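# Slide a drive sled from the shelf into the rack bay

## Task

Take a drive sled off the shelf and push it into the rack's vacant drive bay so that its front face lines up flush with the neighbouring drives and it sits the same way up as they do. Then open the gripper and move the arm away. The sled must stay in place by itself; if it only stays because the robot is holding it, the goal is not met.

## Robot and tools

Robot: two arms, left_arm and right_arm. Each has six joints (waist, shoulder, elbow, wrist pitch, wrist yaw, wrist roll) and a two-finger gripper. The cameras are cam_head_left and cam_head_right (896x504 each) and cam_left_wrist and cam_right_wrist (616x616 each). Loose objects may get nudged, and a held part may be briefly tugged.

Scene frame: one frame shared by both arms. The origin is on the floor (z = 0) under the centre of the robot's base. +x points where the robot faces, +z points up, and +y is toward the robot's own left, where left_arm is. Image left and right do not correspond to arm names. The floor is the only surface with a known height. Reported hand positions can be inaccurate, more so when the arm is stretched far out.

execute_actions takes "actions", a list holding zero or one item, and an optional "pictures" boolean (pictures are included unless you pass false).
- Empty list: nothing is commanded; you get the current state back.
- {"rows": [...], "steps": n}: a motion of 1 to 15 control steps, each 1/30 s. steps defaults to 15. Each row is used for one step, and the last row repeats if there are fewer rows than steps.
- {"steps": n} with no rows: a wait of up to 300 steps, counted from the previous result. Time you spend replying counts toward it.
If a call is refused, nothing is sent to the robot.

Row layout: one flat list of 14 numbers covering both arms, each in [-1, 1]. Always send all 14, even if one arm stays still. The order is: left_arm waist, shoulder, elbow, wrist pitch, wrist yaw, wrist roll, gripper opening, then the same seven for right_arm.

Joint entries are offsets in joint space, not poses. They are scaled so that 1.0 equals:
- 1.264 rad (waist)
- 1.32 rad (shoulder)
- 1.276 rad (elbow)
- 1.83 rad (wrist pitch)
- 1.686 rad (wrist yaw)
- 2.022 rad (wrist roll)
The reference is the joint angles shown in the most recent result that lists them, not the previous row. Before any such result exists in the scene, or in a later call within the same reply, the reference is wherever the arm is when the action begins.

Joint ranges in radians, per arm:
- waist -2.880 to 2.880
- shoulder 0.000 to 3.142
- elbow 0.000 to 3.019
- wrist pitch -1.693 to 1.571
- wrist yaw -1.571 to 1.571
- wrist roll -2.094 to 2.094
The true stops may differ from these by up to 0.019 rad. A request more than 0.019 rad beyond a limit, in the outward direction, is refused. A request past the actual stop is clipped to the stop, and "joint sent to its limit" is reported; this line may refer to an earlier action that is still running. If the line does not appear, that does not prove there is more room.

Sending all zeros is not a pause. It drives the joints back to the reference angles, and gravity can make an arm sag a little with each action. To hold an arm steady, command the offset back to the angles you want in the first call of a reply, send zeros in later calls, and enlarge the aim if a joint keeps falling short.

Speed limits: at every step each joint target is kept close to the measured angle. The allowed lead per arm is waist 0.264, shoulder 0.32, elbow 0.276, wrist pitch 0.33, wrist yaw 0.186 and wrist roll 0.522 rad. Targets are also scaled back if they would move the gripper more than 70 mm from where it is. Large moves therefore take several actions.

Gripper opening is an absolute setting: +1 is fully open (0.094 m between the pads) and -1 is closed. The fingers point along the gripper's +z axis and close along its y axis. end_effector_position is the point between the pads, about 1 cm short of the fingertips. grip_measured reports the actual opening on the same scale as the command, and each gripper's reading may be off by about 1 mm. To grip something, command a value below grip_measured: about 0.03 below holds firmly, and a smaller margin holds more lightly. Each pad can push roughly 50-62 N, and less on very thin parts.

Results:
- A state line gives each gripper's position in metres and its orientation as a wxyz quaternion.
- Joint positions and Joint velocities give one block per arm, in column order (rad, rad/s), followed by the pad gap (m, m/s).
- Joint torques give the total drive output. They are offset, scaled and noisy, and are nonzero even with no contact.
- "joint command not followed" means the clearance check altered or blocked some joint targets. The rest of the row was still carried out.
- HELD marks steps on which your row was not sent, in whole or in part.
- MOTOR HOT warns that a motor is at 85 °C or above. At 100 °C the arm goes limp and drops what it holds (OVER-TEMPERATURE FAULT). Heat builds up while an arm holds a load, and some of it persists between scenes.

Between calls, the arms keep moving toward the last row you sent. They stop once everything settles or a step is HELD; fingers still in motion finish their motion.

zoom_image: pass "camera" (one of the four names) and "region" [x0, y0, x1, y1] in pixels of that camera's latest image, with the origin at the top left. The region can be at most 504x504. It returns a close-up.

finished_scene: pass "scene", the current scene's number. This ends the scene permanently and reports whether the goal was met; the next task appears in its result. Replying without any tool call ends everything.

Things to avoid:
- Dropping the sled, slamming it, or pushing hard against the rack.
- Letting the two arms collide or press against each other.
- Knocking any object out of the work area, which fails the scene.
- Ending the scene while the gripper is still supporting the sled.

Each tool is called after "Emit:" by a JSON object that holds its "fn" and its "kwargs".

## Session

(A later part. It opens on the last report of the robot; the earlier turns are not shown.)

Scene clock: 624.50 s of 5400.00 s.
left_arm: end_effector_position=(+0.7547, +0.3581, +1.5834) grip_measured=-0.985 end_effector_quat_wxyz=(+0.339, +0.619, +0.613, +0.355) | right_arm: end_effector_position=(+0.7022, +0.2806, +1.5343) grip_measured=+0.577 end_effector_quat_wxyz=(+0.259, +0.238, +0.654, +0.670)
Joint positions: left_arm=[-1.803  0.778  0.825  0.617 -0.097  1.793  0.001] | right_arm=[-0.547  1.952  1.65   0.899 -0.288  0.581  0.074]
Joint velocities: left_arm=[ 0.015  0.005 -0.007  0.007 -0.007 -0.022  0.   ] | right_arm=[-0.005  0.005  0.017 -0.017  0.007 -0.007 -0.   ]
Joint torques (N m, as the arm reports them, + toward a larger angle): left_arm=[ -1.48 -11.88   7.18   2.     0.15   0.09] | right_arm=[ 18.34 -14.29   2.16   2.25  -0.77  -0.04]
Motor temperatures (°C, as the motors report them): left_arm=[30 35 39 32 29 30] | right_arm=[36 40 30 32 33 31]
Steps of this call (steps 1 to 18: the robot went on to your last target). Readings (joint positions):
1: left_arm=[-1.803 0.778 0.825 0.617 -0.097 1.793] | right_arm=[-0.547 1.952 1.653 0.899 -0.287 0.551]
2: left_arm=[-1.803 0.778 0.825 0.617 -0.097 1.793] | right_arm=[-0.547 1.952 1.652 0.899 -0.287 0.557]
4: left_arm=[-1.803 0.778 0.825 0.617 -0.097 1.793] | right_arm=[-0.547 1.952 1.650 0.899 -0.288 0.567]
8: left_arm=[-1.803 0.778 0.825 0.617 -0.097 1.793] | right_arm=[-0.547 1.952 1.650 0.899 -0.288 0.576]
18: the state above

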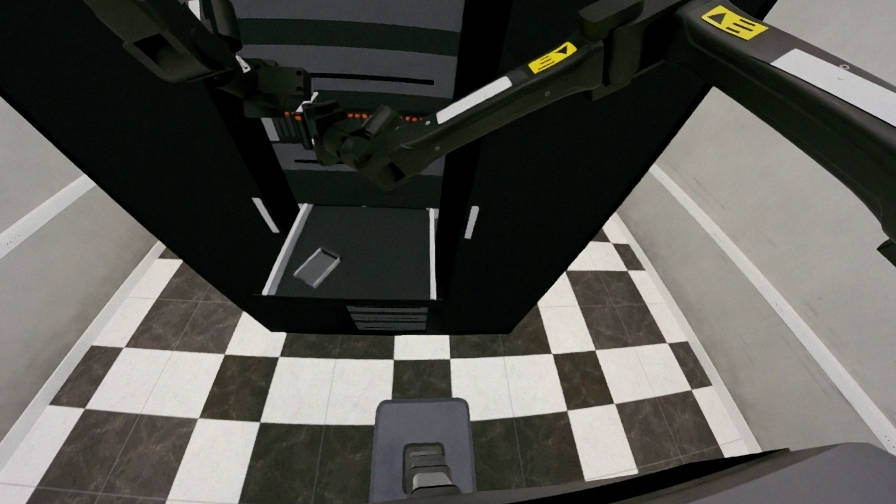

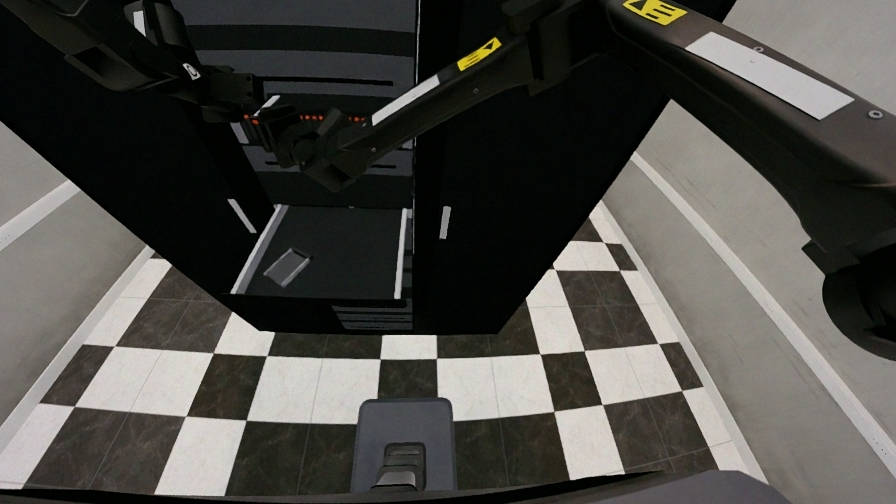

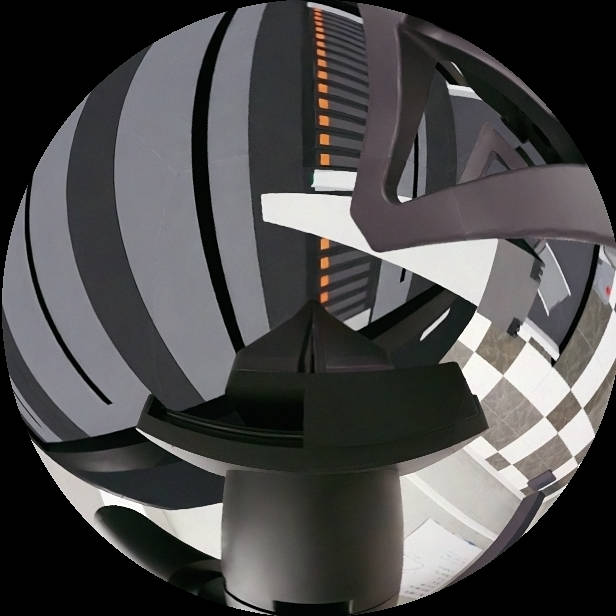

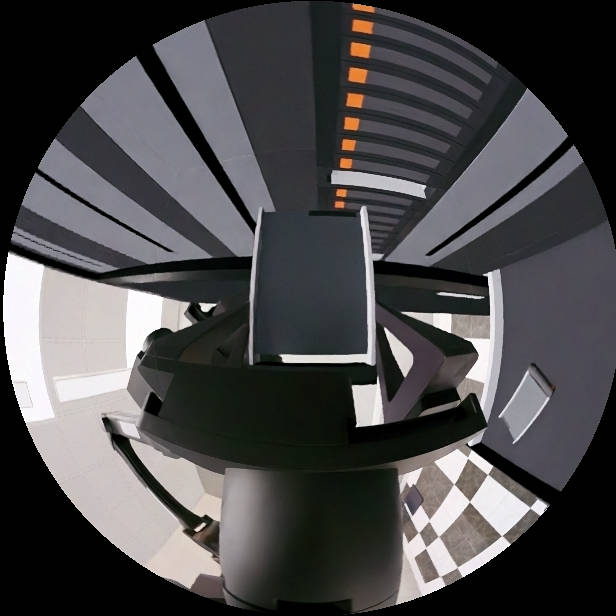

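Emit:
{"fn": "execute_actions", "kwargs": {"actions": [{"rows":[[0.003,-0.003,0.015,0.008,0,0.003,-1,-0.0045,0.003,0.002,0.004,-0.003,0.005,0.545],[0.003,-0.003,0.015,0.008,0,0.003,-1,-0.0105,0.008,0.005,-0.003,-0.003,0.008,0.545],[0.003,-0.003,0.015,0.008,0,0.003,-1,-0.0138,0.0127,0.0087,-0.0082,-0.0034,0.012,0.545],[0.003,-0.003,0.015,0.008,0,0.003,-1,-0.0181,0.0157,0.0105,-0.0087,-0.0037,0.017,0.545],[0.003,-0.003,0.015,0.008,0,0.003,-1,-0.0230,0.0191,0.0133,-0.0096,-0.0041,0.022,0.545],[0.003,-0.003,0.015,0.008,0,0.003,-1,-0.0283,0.0227,0.0168,-0.0106,-0.0046,0.027,0.545],[0.003,-0.003,0.015,0.008,0,0.003,-1,-0.0337,0.0265,0.0209,-0.0118,-0.0052,0.031,0.545],[0.003,-0.003,0.015,0.008,0,0.003,-1,-0.0389,0.0302,0.0252,-0.0131,-0.0059,0.034,0.545],[0.003,-0.003,0.015,0.008,0,0.003,-1,-0.0438,0.0336,0.0297,-0.0144,-0.0065,0.035,0.545],[0.003,-0.003,0.015,0.008,0,0.003,-1,-0.0481,0.0365,0.0341,-0.0157,-0.0072,0.035,0.545],[0.003,-0.003,0.015,0.008,0,0.003,-1,-0.0514,0.0389,0.0382,-0.0169,-0.0078,0.034,0.545],[0.003,-0.003,0.015,0.008,0,0.003,-1,-0.0536,0.0404,0.0417,-0.0180,-0.0083,0.033,0.545],[0.003,-0.003,0.015,0.008,0,0.003,-1,-0.0544,0.0410,0.0445,-0.0188,-0.0087,0.032,0.545],[0.003,-0.003,0.015,0.008,0,0.003,-1,-0.0544,0.0410,0.0463,-0.0193,-0.0090,0.031,0.545],[0.003,-0.003,0.015,0.008,0,0.003,-1,-0.0544,0.0410,0.0470,-0.0195,-0.0091,0.0304,0.545]],"steps":15}], "pictures": false}}

Emit:
{"fn": "execute_actions", "kwargs": {"actions": [{"steps":16}]}}

Emit:
{"fn": "zoom_image", "kwargs": {"camera": "cam_right_wrist", "region": [230, 90, 400, 260]}}

Emit:
{"fn": "zoom_image", "kwargs": {"camera": "cam_left_wrist", "region": [290, 110, 490, 260]}}

Scene clock: 734.77 s of 5400.00 s.
left_arm: end_effector_position=(+0.7547, +0.3581, +1.5834) grip_measured=-0.985 end_effector_quat_wxyz=(+0.339, +0.619, +0.613, +0.355) | right_arm: end_effector_position=(+0.6979, +0.2756, +1.4837) grip_measured=+0.577 end_effector_quat_wxyz=(+0.237, +0.252, +0.669, +0.657)
Joint positions: left_arm=[-1.803  0.778  0.825  0.617 -0.097  1.793  0.001] | right_arm=[-0.601  1.999  1.685  0.878 -0.296  0.634  0.074]
Joint velocities: left_arm=[-0.015  0.005  0.007  0.002  0.007  0.007  0.   ] | right_arm=[-0.19   0.093  0.027 -0.066  0.037  0.037 -0.001]
Joint torques (N m, as the arm reports them, + toward a larger angle): left_arm=[ -1.48 -11.89   7.18   2.     0.15   0.08] | right_arm=[ 18.07 -14.69   4.23   1.06  -0.83  -0.02]
Motor temperatures (°C, as the motors report them): left_arm=[30 36 38 32 29 30] | right_arm=[38 40 31 32 34 31]
Steps of this call (steps 1 to 15: the robot went on to your last target; steps 16 to 90: nothing new was sent; then 106.77 s passed at rest; steps 91 to 105: all 15 steps of this action). Readings (joint positions):
91: left_arm=[-1.803 0.778 0.825 0.617 -0.097 1.793] | right_arm=[-0.547 1.952 1.650 0.899 -0.288 0.583]
92: left_arm=[-1.803 0.778 0.825 0.617 -0.097 1.793] | right_arm=[-0.547 1.952 1.650 0.899 -0.288 0.584]
94: left_arm=[-1.803 0.778 0.825 0.617 -0.097 1.793] | right_arm=[-0.547 1.953 1.650 0.899 -0.288 0.590]
98: left_arm=[-1.803 0.778 0.825 0.617 -0.097 1.793] | right_arm=[-0.556 1.963 1.657 0.894 -0.292 0.615]
105: the state above

Scene clock: 735.30 s of 5400.00 s.
left_arm: end_effector_position=(+0.7547, +0.3581, +1.5834) grip_measured=-0.985 end_effector_quat_wxyz=(+0.339, +0.619, +0.613, +0.355) | right_arm: end_effector_position=(+0.7007, +0.2702, +1.4723) grip_measured=+0.577 end_effector_quat_wxyz=(+0.239, +0.253, +0.673, +0.652)
Joint positions: left_arm=[-1.803  0.778  0.825  0.617 -0.097  1.793  0.001] | right_arm=[-0.617  2.004  1.691  0.875 -0.298  0.636  0.074]
Joint velocities: left_arm=[ 0.005  0.005  0.007 -0.002 -0.051 -0.066 -0.   ] | right_arm=[ 0.005  0.005 -0.002 -0.002 -0.007 -0.081  0.001]
Joint torques (N m, as the arm reports them, + toward a larger angle): left_arm=[ -1.51 -11.91   7.18   2.     0.15   0.08] | right_arm=[ 18.71 -14.75   3.83   0.91  -0.72  -0.01]
Motor temperatures (°C, as the motors report them): left_arm=[30 36 38 32 29 30] | right_arm=[38 40 31 32 34 31]
Steps of this call (steps 1 to 16: the robot went on to your last target). Readings (joint positions):
1: left_arm=[-1.803 0.778 0.825 0.617 -0.097 1.793] | right_arm=[-0.607 2.002 1.685 0.876 -0.296 0.635]
2: left_arm=[-1.803 0.778 0.825 0.617 -0.097 1.793] | right_arm=[-0.611 2.003 1.685 0.875 -0.296 0.635]
4: left_arm=[-1.803 0.778 0.825 0.617 -0.097 1.793] | right_arm=[-0.617 2.004 1.685 0.875 -0.296 0.636]
8: left_arm=[-1.803 0.778 0.825 0.617 -0.097 1.793] | right_arm=[-0.617 2.004 1.689 0.875 -0.298 0.636]
16: the state above

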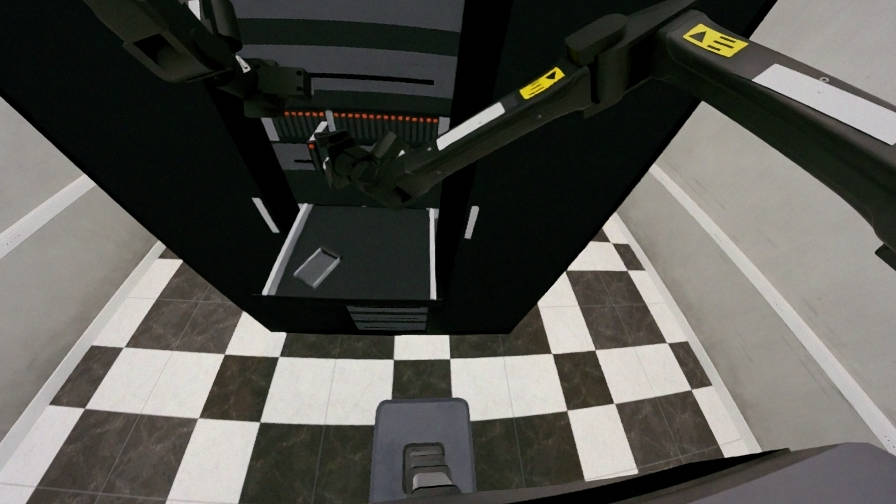

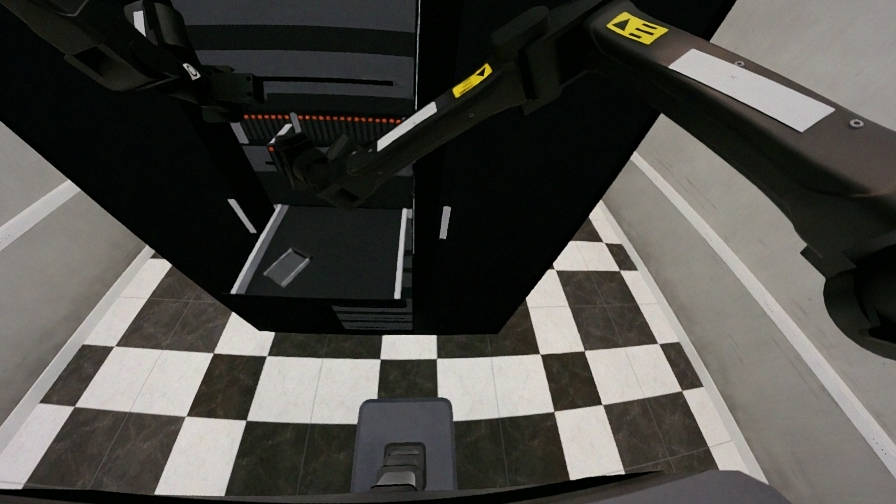

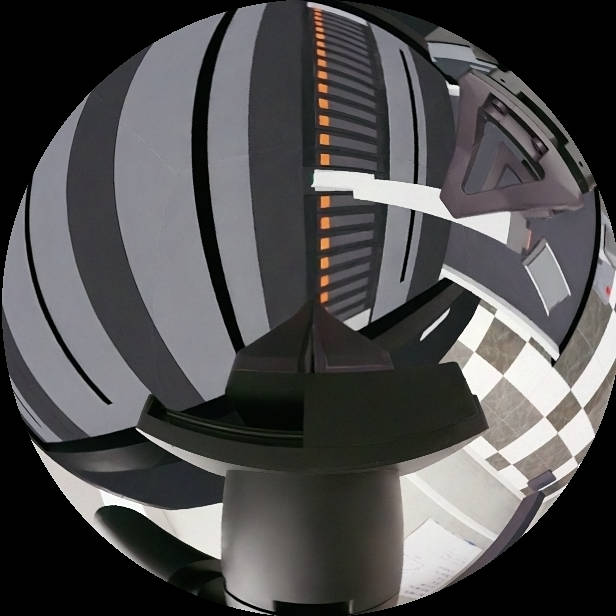

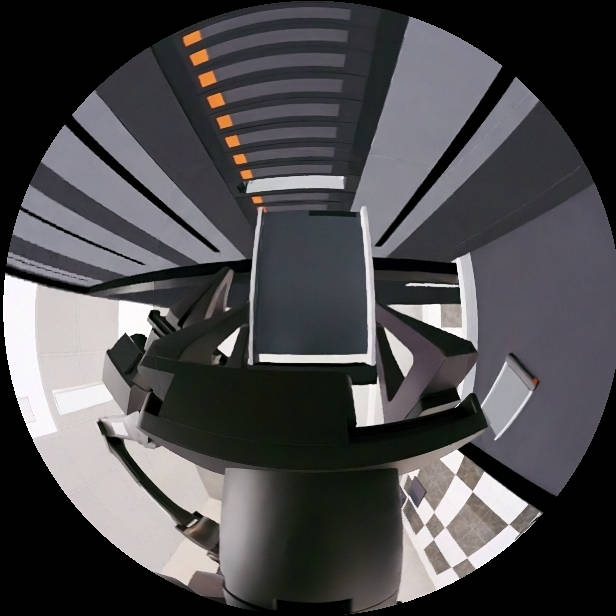

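Region (230, 90, 400, 260) of cam_right_wrist's 616x616 image, scaled by 2.965, with more detail than that image has.

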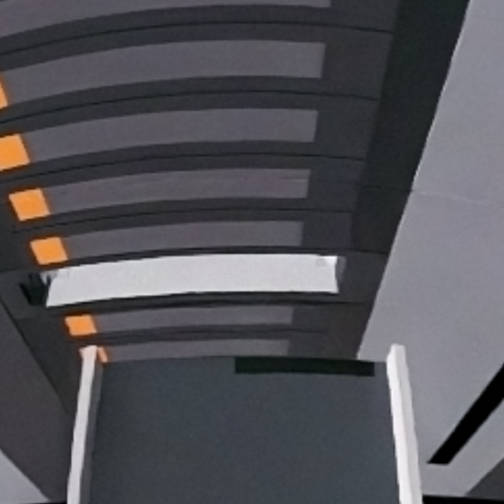

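Region (290, 110, 490, 260) of cam_left_wrist's 616x616 image, scaled by 2.520, with more detail than that image has; it fills the top 378 rows of this view, and the rest is white.

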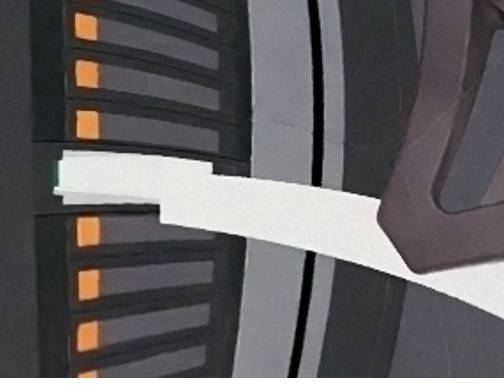

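Emit:
{"fn": "zoom_image", "kwargs": {"camera": "cam_left_wrist", "region": [300, 145, 400, 220]}}

Emit:
{"fn": "zoom_image", "kwargs": {"camera": "cam_left_wrist", "region": [400, 160, 550, 270]}}

Region (300, 145, 400, 220) of cam_left_wrist's 616x616 image, scaled by 5.040, with more detail than that image has; it fills the top 378 rows of this view, and the rest is white.

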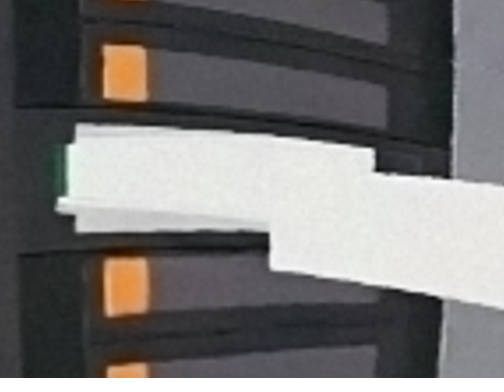

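Region (400, 160, 550, 270) of cam_left_wrist's 616x616 image, scaled by 3.360, with more detail than that image has; it fills the top 370 rows of this view, and the rest is white.

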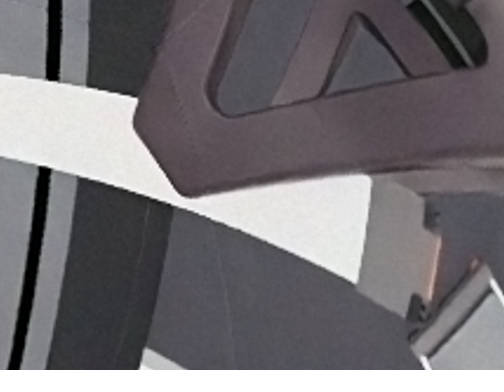

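Emit:
{"fn": "execute_actions", "kwargs": {"actions": [{"rows":[[0.007,-0.003,0.015,0.008,0,0.003,-1,0.0174,-0.015,0.014,0.008,0.001,0,0.545],[0.009,-0.003,0.015,0.008,0,0.003,-1,0.0174,-0.015,0.016,0.013,0.002,0,0.545],[0.010,-0.003,0.015,0.008,0,0.003,-1,0.0174,-0.015,0.017,0.015,0.003,0,0.545],[0.011,-0.003,0.015,0.008,0,0.003,-1,0.0127,-0.007,0.018,0.017,0.0042,0,0.545],[0.012,-0.003,0.015,0.008,0,0.003,-1,0.0127,-0.007,0.019,0.019,0.0054,0,0.545],[0.013,-0.003,0.015,0.008,0,0.003,-1,0.0127,-0.007,0.020,0.021,0.0066,0,0.545],[0.014,-0.003,0.015,0.008,0,0.003,-1,0.0127,-0.007,0.0205,0.023,0.0078,0,0.545],[0.015,-0.003,0.015,0.008,0,0.003,-1,0.0127,-0.007,0.021,0.025,0.009,0,0.545],[0.0154,-0.003,0.015,0.008,0,0.003,-1,0.0127,-0.007,0.021,0.0265,0.010,0,0.545],[0.0154,-0.003,0.015,0.008,0,0.003,-1,0.0127,-0.007,0.021,0.0277,0.0107,0,0.545],[0.0154,-0.003,0.015,0.008,0,0.003,-1,0.0127,-0.007,0.021,0.0284,0.0111,0,0.545]],"steps":15}], "pictures": false}}

Emit:
{"fn": "execute_actions", "kwargs": {"actions": [{"steps":6}], "pictures": false}}

Scene clock: 855.80 s of 5400.00 s.
left_arm: end_effector_position=(+0.7545, +0.3612, +1.5828) grip_measured=-0.985 end_effector_quat_wxyz=(+0.336, +0.619, +0.613, +0.358) | right_arm: end_effector_position=(+0.7110, +0.2646, +1.4755) grip_measured=+0.577 end_effector_quat_wxyz=(+0.256, +0.261, +0.668, +0.648)
Joint positions: left_arm=[-1.794  0.778  0.825  0.617 -0.097  1.793  0.001] | right_arm=[-0.617  2.003  1.7    0.901 -0.278  0.636  0.074]
Joint velocities: left_arm=[-0.005 -0.005 -0.002  0.007 -0.007  0.022 -0.001] | right_arm=[-0.005 -0.005  0.017  0.007 -0.022 -0.007 -0.   ]
Joint torques (N m, as the arm reports them, + toward a larger angle): left_arm=[ -0.82 -11.92   7.18   2.     0.15   0.08] | right_arm=[ 19.24 -15.52   3.99   2.5   -0.55  -0.08]
Motor temperatures (°C, as the motors report them): left_arm=[30 36 39 32 29 30] | right_arm=[39 40 31 32 35 31]
Steps of this call (steps 1 to 15: the robot went on to your last target; steps 16 to 90: nothing new was sent; then 117.00 s passed at rest; steps 91 to 105: all 15 steps of this action). Readings (joint positions):
91: left_arm=[-1.803 0.778 0.825 0.617 -0.097 1.793] | right_arm=[-0.617 2.004 1.691 0.875 -0.296 0.636]
92: left_arm=[-1.803 0.778 0.825 0.617 -0.097 1.793] | right_arm=[-0.617 2.004 1.691 0.875 -0.295 0.636]
94: left_arm=[-1.802 0.778 0.825 0.617 -0.097 1.793] | right_arm=[-0.617 2.003 1.691 0.876 -0.292 0.636]
98: left_arm=[-1.798 0.778 0.825 0.617 -0.097 1.793] | right_arm=[-0.617 2.003 1.695 0.888 -0.284 0.636]
105: the state above

Scene clock: 856.00 s of 5400.00 s.
left_arm: end_effector_position=(+0.7545, +0.3612, +1.5828) grip_measured=-0.985 end_effector_quat_wxyz=(+0.336, +0.619, +0.613, +0.358) | right_arm: end_effector_position=(+0.7110, +0.2646, +1.4755) grip_measured=+0.577 end_effector_quat_wxyz=(+0.256, +0.261, +0.668, +0.648)
Joint positions: left_arm=[-1.794  0.778  0.825  0.617 -0.097  1.793  0.001] | right_arm=[-0.617  2.003  1.7    0.901 -0.278  0.636  0.074]
Joint velocities: left_arm=[ 0.005 -0.005 -0.007 -0.027 -0.051 -0.007 -0.   ] | right_arm=[-0.005 -0.015 -0.007  0.002 -0.037  0.095  0.001]
Joint torques (N m, as the arm reports them, + toward a larger angle): left_arm=[ -0.81 -11.92   7.18   2.01   0.15   0.09] | right_arm=[ 19.18 -15.16   3.96   2.37  -0.53  -0.08]
Motor temperatures (°C, as the motors report them): left_arm=[30 36 39 32 29 30] | right_arm=[39 40 31 32 35 31]
Steps of this call (steps 1 to 6: the robot went on to your last target). Readings (joint positions):
1: left_arm=[-1.794 0.778 0.825 0.617 -0.097 1.793] | right_arm=[-0.617 2.003 1.700 0.901 -0.278 0.636]
2: left_arm=[-1.794 0.778 0.825 0.617 -0.097 1.793] | right_arm=[-0.617 2.003 1.700 0.901 -0.278 0.636]
4: left_arm=[-1.794 0.778 0.825 0.617 -0.097 1.793] | right_arm=[-0.617 2.003 1.700 0.901 -0.278 0.636]
6: the state above

Emit:
{"fn": "execute_actions", "kwargs": {"actions": [{"rows":[[0.003,-0.003,0.015,0.008,0,0.003,-1,0.018,-0.012,0.006,0.004,-0.003,0,0.545],[0.003,-0.003,0.015,0.008,0,0.003,-1,0.0255,-0.0153,0.006,0.004,-0.004,0,0.545],[0.003,-0.003,0.015,0.008,0,0.003,-1,0.0255,-0.0153,0.006,0.004,-0.0045,0,0.545]],"steps":15}], "pictures": false}}

Emit:
{"fn": "execute_actions", "kwargs": {"actions": [{"steps":6}]}}

Emit:
{"fn": "zoom_image", "kwargs": {"camera": "cam_right_wrist", "region": [230, 120, 390, 240]}}

Emit:
{"fn": "zoom_image", "kwargs": {"camera": "cam_left_wrist", "region": [300, 135, 420, 225]}}

Emit:
{"fn": "zoom_image", "kwargs": {"camera": "cam_left_wrist", "region": [400, 155, 550, 265]}}

Scene clock: 896.43 s of 5400.00 s.
left_arm: end_effector_position=(+0.7545, +0.3612, +1.5828) grip_measured=-0.985 end_effector_quat_wxyz=(+0.336, +0.619, +0.613, +0.358) | right_arm: end_effector_position=(+0.7115, +0.2673, +1.4826) grip_measured=+0.577 end_effector_quat_wxyz=(+0.256, +0.261, +0.665, +0.651)
Joint positions: left_arm=[-1.794  0.778  0.825  0.617 -0.097  1.793  0.001] | right_arm=[-0.609  2.     1.7    0.901 -0.279  0.636  0.074]
Joint velocities: left_arm=[-0.015  0.005 -0.007  0.012 -0.037  0.037 -0.001] | right_arm=[-0.005 -0.024 -0.022  0.012  0.051 -0.066  0.   ]
Joint torques (N m, as the arm reports them, + toward a larger angle): left_arm=[ -1.43 -11.93   7.19   2.     0.14   0.08] | right_arm=[ 20.08 -15.95   2.96   1.58  -0.75  -0.08]
Motor temperatures (°C, as the motors report them): left_arm=[30 36 39 32 29 30] | right_arm=[39 40 31 32 35 31]
Steps of this call (steps 1 to 15: the robot went on to your last target; steps 16 to 90: nothing new was sent; then 36.93 s passed at rest; steps 91 to 105: all 15 steps of this action). Readings (joint positions):
91: left_arm=[-1.794 0.778 0.825 0.617 -0.097 1.793] | right_arm=[-0.617 2.003 1.700 0.901 -0.278 0.636]
92: left_arm=[-1.794 0.778 0.825 0.617 -0.097 1.793] | right_arm=[-0.617 2.003 1.700 0.901 -0.278 0.636]
94: left_arm=[-1.794 0.778 0.825 0.617 -0.097 1.793] | right_arm=[-0.616 2.003 1.700 0.901 -0.279 0.636]
98: left_arm=[-1.794 0.778 0.825 0.617 -0.097 1.793] | right_arm=[-0.612 2.002 1.700 0.901 -0.279 0.636]
105: the state above

Scene clock: 896.63 s of 5400.00 s.
left_arm: end_effector_position=(+0.7545, +0.3612, +1.5828) grip_measured=-0.985 end_effector_quat_wxyz=(+0.336, +0.619, +0.613, +0.358) | right_arm: end_effector_position=(+0.7115, +0.2673, +1.4826) grip_measured=+0.577 end_effector_quat_wxyz=(+0.256, +0.261, +0.665, +0.651)
Joint positions: left_arm=[-1.794  0.778  0.825  0.617 -0.097  1.793  0.001] | right_arm=[-0.609  2.     1.7    0.901 -0.279  0.636  0.074]
Joint velocities: left_arm=[-0.005 -0.024  0.012 -0.012 -0.022 -0.081  0.   ] | right_arm=[-0.015 -0.005 -0.002 -0.017 -0.037 -0.051 -0.   ]
Joint torques (N m, as the arm reports them, + toward a larger angle): left_arm=[ -1.47 -11.93   7.19   2.     0.15   0.08] | right_arm=[ 19.71 -16.13   3.06   1.64  -0.78  -0.08]
Motor temperatures (°C, as the motors report them): left_arm=[30 36 39 32 29 30] | right_arm=[39 40 31 32 35 31]
Steps of this call (steps 1 to 6: the robot went on to your last target). Readings (joint positions):
1: left_arm=[-1.794 0.778 0.825 0.617 -0.097 1.793] | right_arm=[-0.609 2.000 1.700 0.901 -0.279 0.636]
2: left_arm=[-1.794 0.778 0.825 0.617 -0.097 1.793] | right_arm=[-0.609 2.000 1.700 0.901 -0.279 0.636]
4: left_arm=[-1.794 0.778 0.825 0.617 -0.097 1.793] | right_arm=[-0.609 2.000 1.700 0.901 -0.279 0.636]
6: the state above

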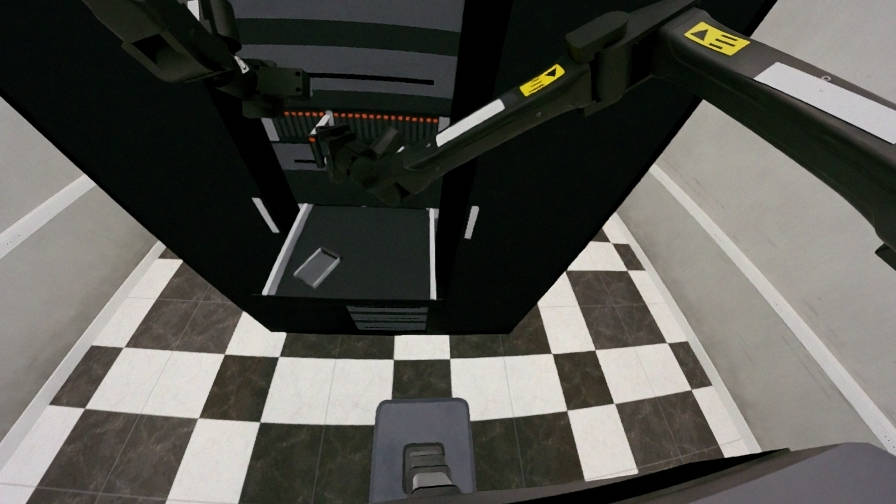

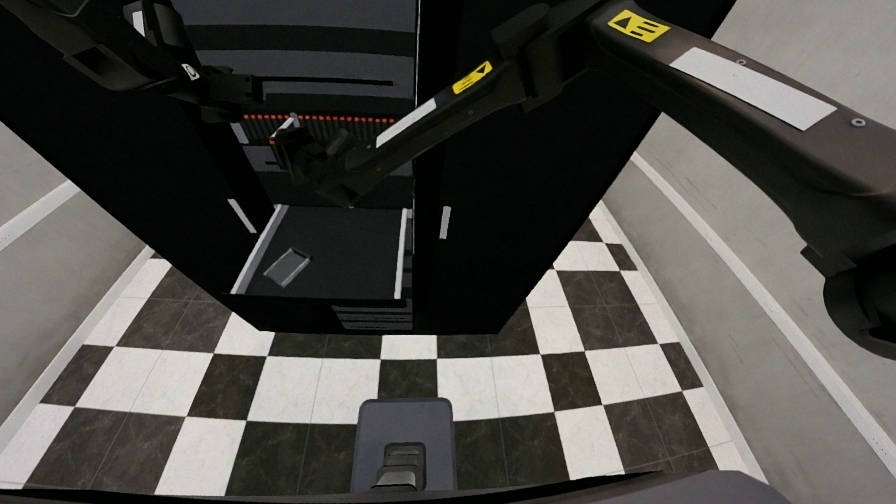

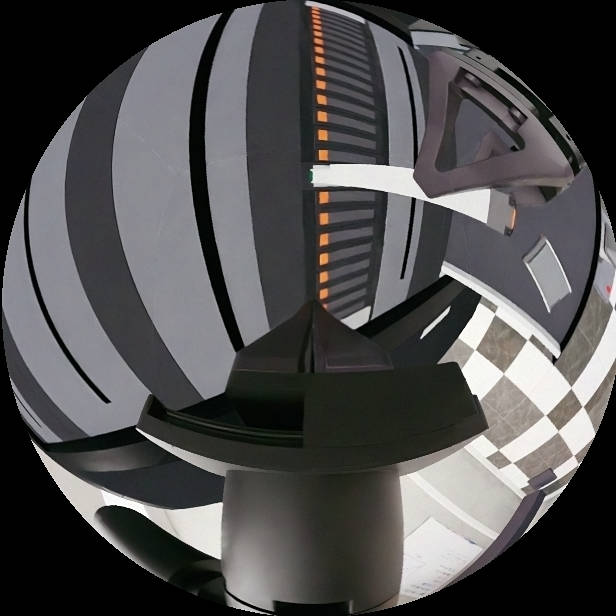

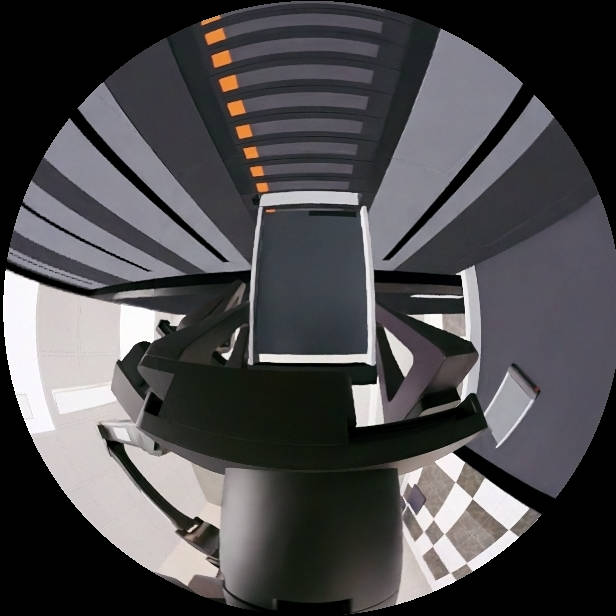

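Region (230, 120, 390, 240) of cam_right_wrist's 616x616 image, scaled by 3.150, with more detail than that image has; it fills the top 378 rows of this view, and the rest is white.

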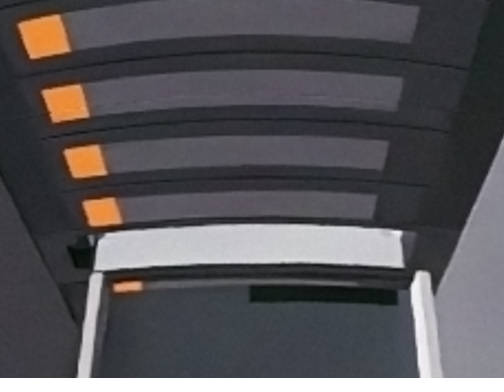

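Region (300, 135, 420, 225) of cam_left_wrist's 616x616 image, scaled by 4.200, with more detail than that image has; it fills the top 378 rows of this view, and the rest is white.

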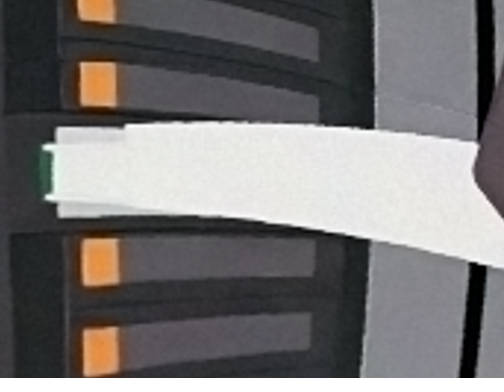

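Region (400, 155, 550, 265) of cam_left_wrist's 616x616 image, scaled by 3.360, with more detail than that image has; it fills the top 370 rows of this view, and the rest is white.

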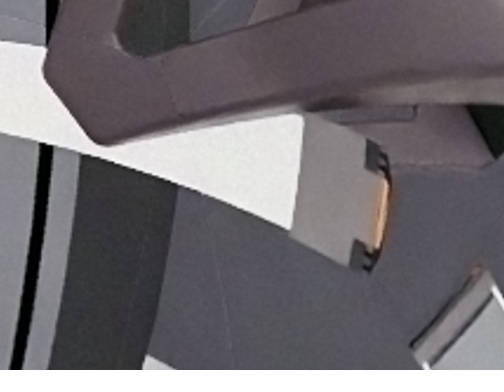

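Emit:
{"fn": "zoom_image", "kwargs": {"camera": "cam_left_wrist", "region": [345, 135, 415, 225]}}

Emit:
{"fn": "zoom_image", "kwargs": {"camera": "cam_left_wrist", "region": [300, 145, 360, 205]}}

Region (345, 135, 415, 225) of cam_left_wrist's 616x616 image, scaled by 5.600, with more detail than that image has.

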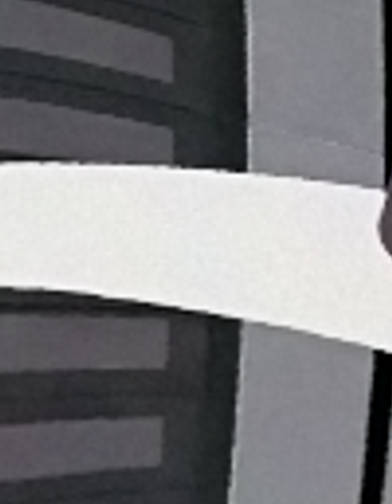

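Region (300, 145, 360, 205) of cam_left_wrist's 616x616 image, scaled by 8.400, with more detail than that image has.

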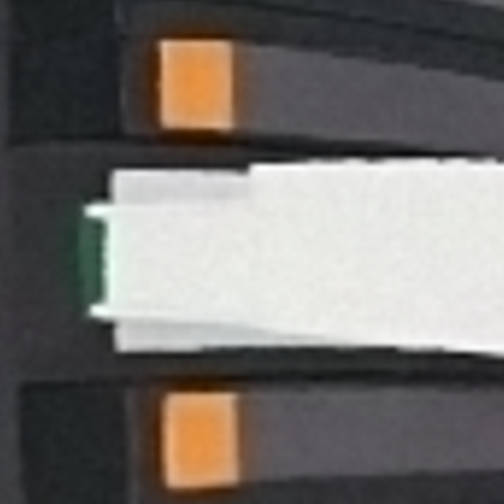

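Emit:
{"fn": "execute_actions", "kwargs": {"actions": [{"rows":[[0.003,-0.003,0.015,0.008,0,0.003,-1,0.005,-0.004,0.011,-0.003,-0.0036,0.002,0.545],[0.003,-0.003,0.015,0.008,0,0.003,-1,-0.004,-0.004,0.0145,-0.0069,-0.0037,0.003,0.545],[0.003,-0.003,0.015,0.008,0,0.003,-1,-0.010,-0.004,0.0158,-0.0077,-0.0039,0.004,0.545],[0.003,-0.003,0.015,0.008,0,0.003,-1,-0.012,-0.004,0.0177,-0.0089,-0.0042,0.0042,0.545],[0.003,-0.003,0.015,0.008,0,0.003,-1,-0.013,-0.004,0.0201,-0.0105,-0.0047,0.0042,0.545],[0.003,-0.003,0.015,0.008,0,0.003,-1,-0.014,-0.004,0.0229,-0.0122,-0.0052,0.0042,0.545],[0.003,-0.003,0.015,0.008,0,0.003,-1,-0.0145,-0.004,0.0259,-0.0142,-0.0057,0.0042,0.545],[0.003,-0.003,0.015,0.008,0,0.003,-1,-0.0145,-0.004,0.0289,-0.0161,-0.0062,0.0042,0.545],[0.003,-0.003,0.015,0.008,0,0.003,-1,-0.0145,-0.004,0.0319,-0.0181,-0.0067,0.0042,0.545],[0.003,-0.003,0.015,0.008,0,0.003,-1,-0.0145,-0.004,0.0347,-0.0198,-0.0072,0.0042,0.545],[0.003,-0.003,0.015,0.008,0,0.003,-1,-0.0145,-0.004,0.0371,-0.0214,-0.0077,0.0042,0.545],[0.003,-0.003,0.015,0.008,0,0.003,-1,-0.0145,-0.004,0.0390,-0.0226,-0.0080,0.0042,0.545],[0.003,-0.003,0.015,0.008,0,0.003,-1,-0.0145,-0.004,0.0403,-0.0234,-0.0082,0.0042,0.545],[0.003,-0.003,0.015,0.008,0,0.003,-1,-0.0145,-0.004,0.0407,-0.0237,-0.0083,0.0042,0.545]],"steps":15}], "pictures": false}}

Emit:
{"fn": "execute_actions", "kwargs": {"actions": [{"steps":10}]}}

Emit:
{"fn": "zoom_image", "kwargs": {"camera": "cam_right_wrist", "region": [230, 130, 390, 250]}}

Emit:
{"fn": "zoom_image", "kwargs": {"camera": "cam_left_wrist", "region": [295, 145, 355, 205]}}

Emit:
{"fn": "zoom_image", "kwargs": {"camera": "cam_left_wrist", "region": [345, 135, 505, 255]}}

Scene clock: 1017.13 s of 5400.00 s.
left_arm: end_effector_position=(+0.7545, +0.3612, +1.5828) grip_measured=-0.985 end_effector_quat_wxyz=(+0.336, +0.619, +0.613, +0.358) | right_arm: end_effector_position=(+0.7241, +0.2680, +1.4859) grip_measured=+0.577 end_effector_quat_wxyz=(+0.257, +0.260, +0.663, +0.654)
Joint positions: left_arm=[-1.794  0.778  0.825  0.617 -0.097  1.793  0.001] | right_arm=[-0.61   2.     1.733  0.873 -0.286  0.637  0.074]
Joint velocities: left_arm=[-0.015 -0.034 -0.002 -0.017 -0.007  0.007 -0.   ] | right_arm=[-0.005 -0.005  0.061  0.007  0.037  0.007 -0.   ]
Joint torques (N m, as the arm reports them, + toward a larger angle): left_arm=[ -1.5  -11.94   7.18   2.01   0.15   0.08] | right_arm=[ 17.   -15.67   3.85   1.02  -0.84   0.  ]
Motor temperatures (°C, as the motors report them): left_arm=[30 36 39 32 29 30] | right_arm=[40 41 31 32 35 31]
Steps of this call (steps 1 to 15: the robot went on to your last target; steps 16 to 90: nothing new was sent; then 117.00 s passed at rest; steps 91 to 105: all 15 steps of this action). Readings (joint positions):
91: left_arm=[-1.794 0.778 0.825 0.617 -0.097 1.793] | right_arm=[-0.609 2.000 1.700 0.901 -0.279 0.636]
92: left_arm=[-1.794 0.778 0.825 0.617 -0.097 1.793] | right_arm=[-0.609 2.000 1.700 0.901 -0.279 0.636]
94: left_arm=[-1.794 0.778 0.825 0.617 -0.097 1.793] | right_arm=[-0.609 2.000 1.700 0.901 -0.279 0.636]
98: left_arm=[-1.794 0.778 0.825 0.617 -0.097 1.793] | right_arm=[-0.609 2.000 1.707 0.891 -0.282 0.636]
105: the state above

Scene clock: 1017.47 s of 5400.00 s.
left_arm: end_effector_position=(+0.7545, +0.3612, +1.5828) grip_measured=-0.985 end_effector_quat_wxyz=(+0.336, +0.619, +0.613, +0.358) | right_arm: end_effector_position=(+0.7247, +0.2682, +1.4860) grip_measured=+0.577 end_effector_quat_wxyz=(+0.257, +0.260, +0.663, +0.654)
Joint positions: left_arm=[-1.794  0.778  0.825  0.617 -0.097  1.793  0.001] | right_arm=[-0.61   2.     1.735  0.871 -0.287  0.637  0.074]
Joint velocities: left_arm=[-0.015 -0.015 -0.007 -0.022 -0.007  0.022  0.001] | right_arm=[ 0.005 -0.005  0.012 -0.012 -0.022 -0.066 -0.002]
Joint torques (N m, as the arm reports them, + toward a larger angle): left_arm=[ -1.48 -11.94   7.19   2.01   0.15   0.08] | right_arm=[ 16.79 -14.86   3.95   0.87  -0.77   0.  ]
Motor temperatures (°C, as the motors report them): left_arm=[30 36 39 32 29 30] | right_arm=[40 41 31 32 35 31]
Steps of this call (steps 1 to 10: the robot went on to your last target). Readings (joint positions):
1: left_arm=[-1.794 0.778 0.825 0.617 -0.097 1.793] | right_arm=[-0.610 2.000 1.734 0.873 -0.286 0.637]
2: left_arm=[-1.794 0.778 0.825 0.617 -0.097 1.793] | right_arm=[-0.610 2.000 1.735 0.873 -0.287 0.637]
4: left_arm=[-1.794 0.778 0.825 0.617 -0.097 1.793] | right_arm=[-0.610 2.000 1.735 0.872 -0.287 0.637]
8: left_arm=[-1.794 0.778 0.825 0.617 -0.097 1.793] | right_arm=[-0.610 2.000 1.735 0.871 -0.287 0.637]
10: the state above

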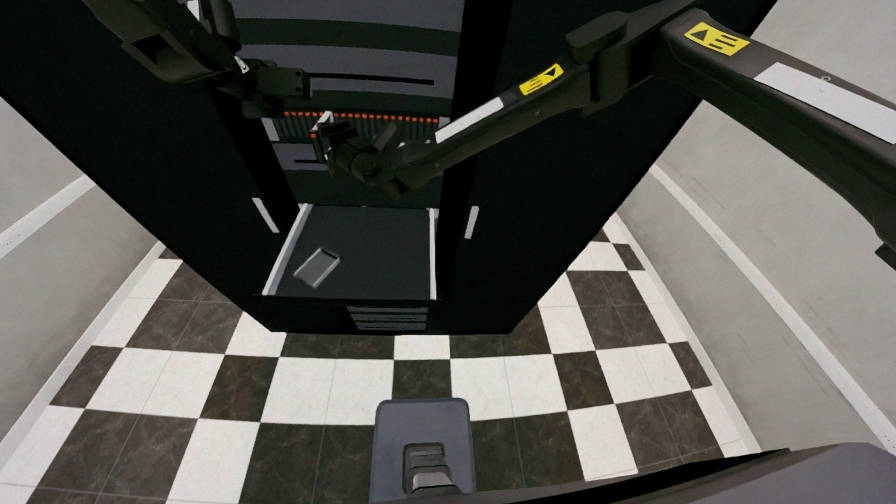

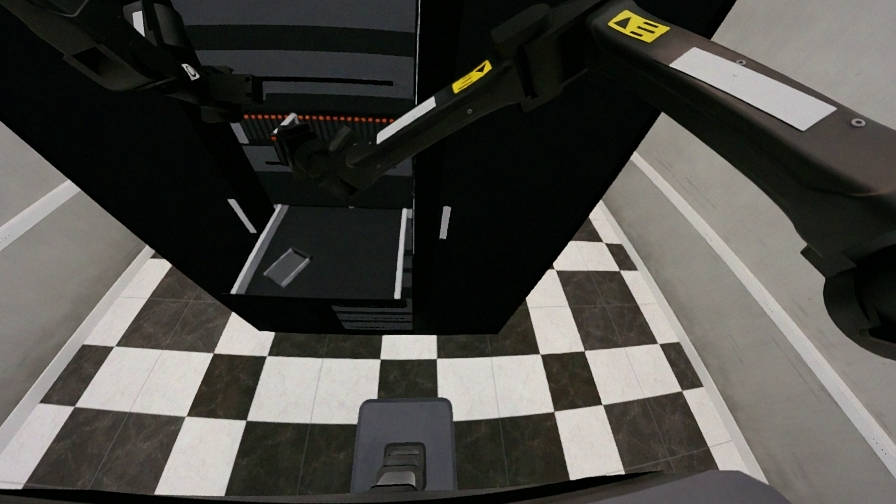

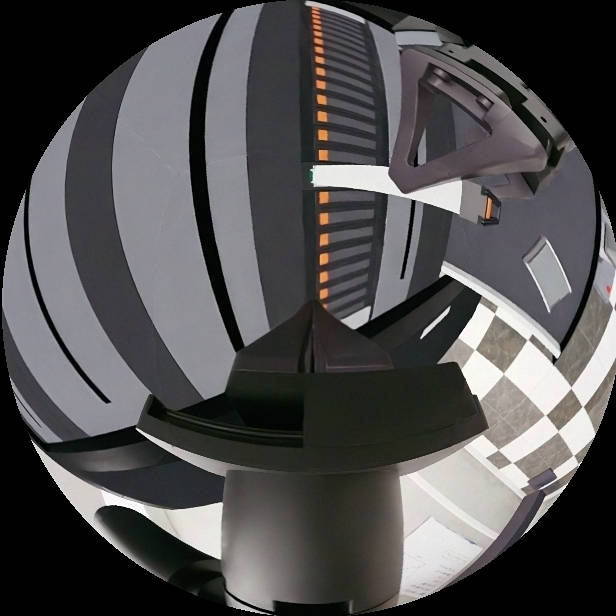

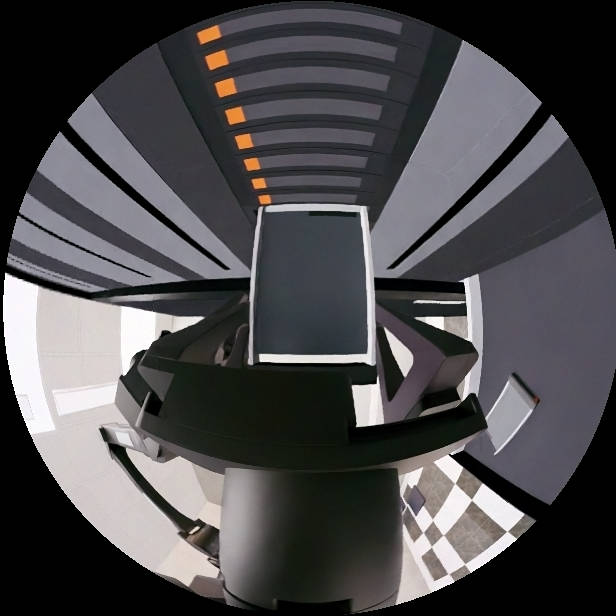

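Region (230, 130, 390, 250) of cam_right_wrist's 616x616 image, scaled by 3.150, with more detail than that image has; it fills the top 378 rows of this view, and the rest is white.

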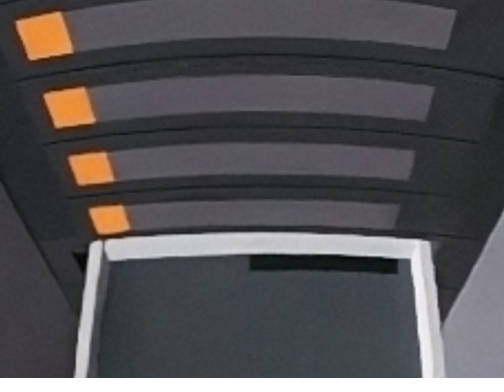

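Region (295, 145, 355, 205) of cam_left_wrist's 616x616 image, scaled by 8.400, with more detail than that image has.

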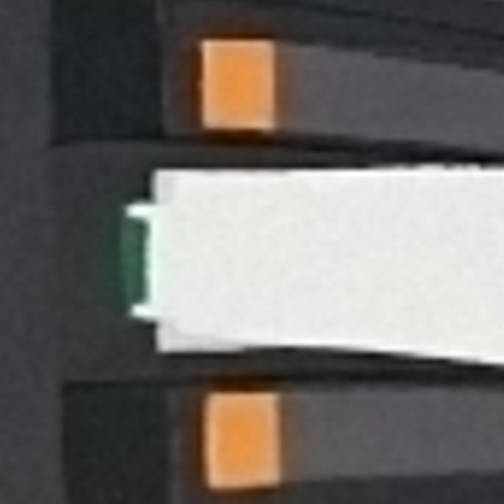

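Region (345, 135, 505, 255) of cam_left_wrist's 616x616 image, scaled by 3.150, with more detail than that image has; it fills the top 378 rows of this view, and the rest is white.

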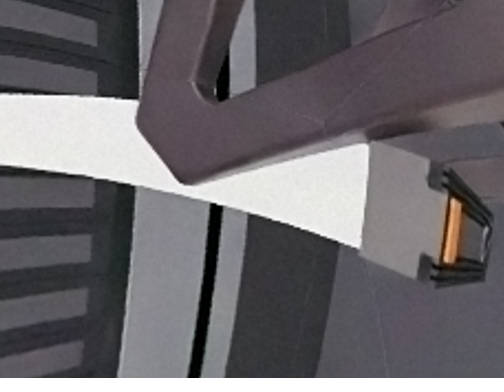

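Emit:
{"fn": "execute_actions", "kwargs": {"actions": []}}

Scene clock: 1045.97 s of 5400.00 s.
left_arm: end_effector_position=(+0.7545, +0.3612, +1.5828) grip_measured=-0.985 end_effector_quat_wxyz=(+0.336, +0.619, +0.613, +0.358) | right_arm: end_effector_position=(+0.7247, +0.2682, +1.4860) grip_measured=+0.577 end_effector_quat_wxyz=(+0.257, +0.260, +0.663, +0.654)
Joint positions: left_arm=[-1.794  0.778  0.825  0.617 -0.097  1.793  0.001] | right_arm=[-0.61   2.     1.735  0.871 -0.287  0.637  0.074]
Joint velocities: left_arm=[-0.015 -0.005  0.007  0.017  0.022 -0.007 -0.   ] | right_arm=[-0.005 -0.005 -0.002 -0.002  0.095 -0.007 -0.001]
Joint torques (N m, as the arm reports them, + toward a larger angle): left_arm=[ -1.48 -11.95   7.18   2.01   0.15   0.09] | right_arm=[ 16.93 -15.34   4.     0.92  -0.77  -0.01]
Motor temperatures (°C, as the motors report them): left_arm=[30 36 39 32 29 30] | right_arm=[40 40 32 32 35 31]
Steps of this call (steps 1 to 15: the robot went on to your last target; steps 16 to 90: nothing new was sent; then 25.50 s passed at rest). Readings (joint positions):
1: left_arm=[-1.794 0.778 0.825 0.617 -0.097 1.793] | right_arm=[-0.610 2.000 1.735 0.871 -0.287 0.637]
2: left_arm=[-1.794 0.778 0.825 0.617 -0.097 1.793] | right_arm=[-0.610 2.000 1.735 0.871 -0.287 0.637]
4: left_arm=[-1.794 0.778 0.825 0.617 -0.097 1.793] | right_arm=[-0.610 2.000 1.735 0.871 -0.287 0.637]
8: left_arm=[-1.794 0.778 0.825 0.617 -0.097 1.793] | right_arm=[-0.610 2.000 1.735 0.871 -0.287 0.637]
90: the state above
All arms were judged still, so your last target was given up. Only a new action makes them travel on or press farther. Fingers that are still opening or closing keep moving.

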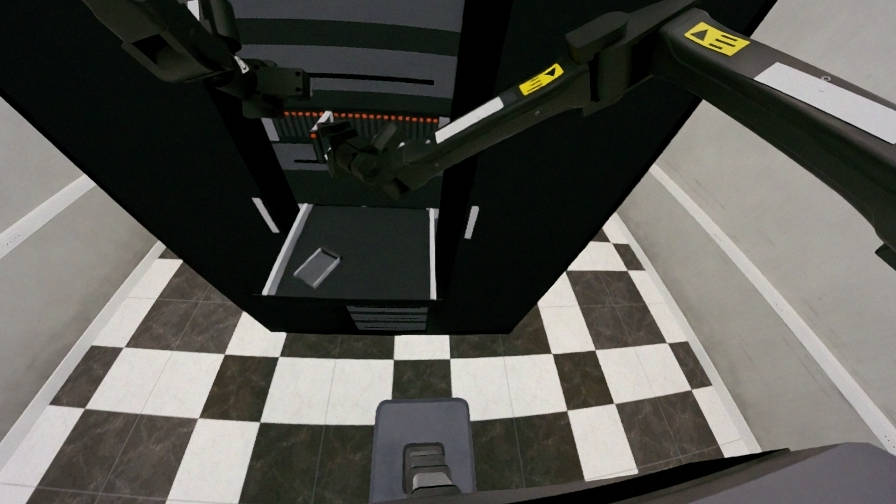

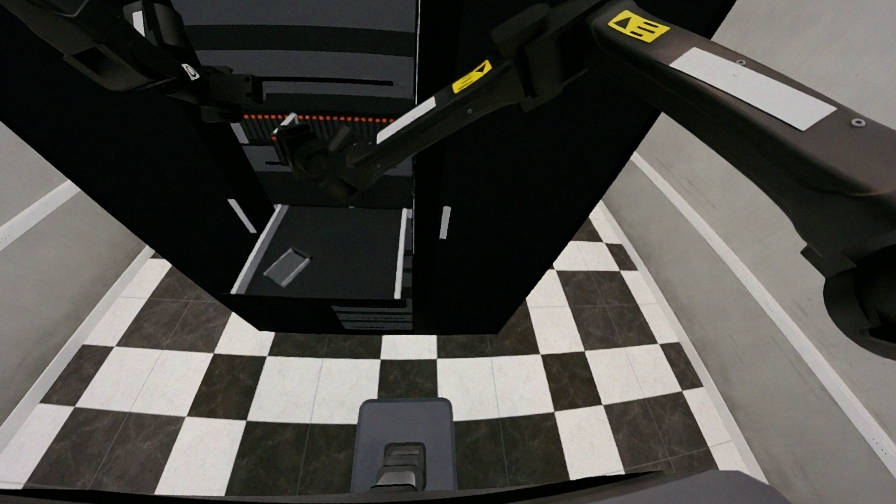

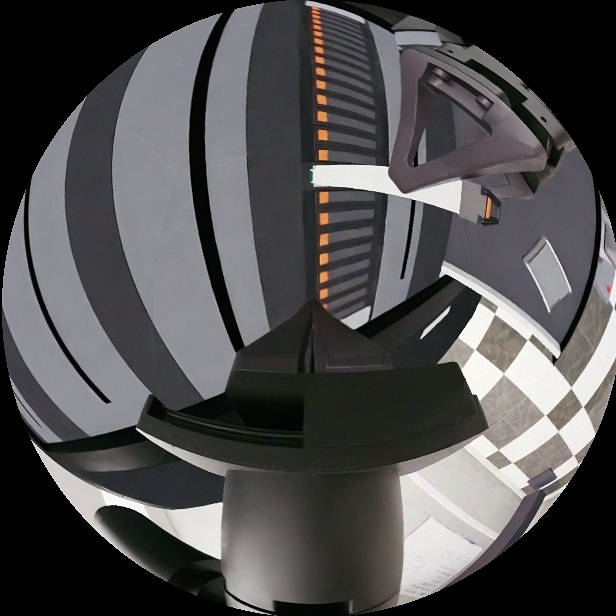

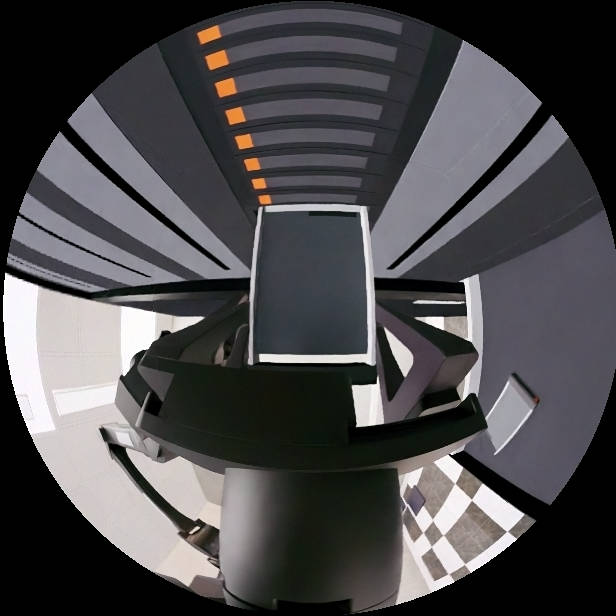

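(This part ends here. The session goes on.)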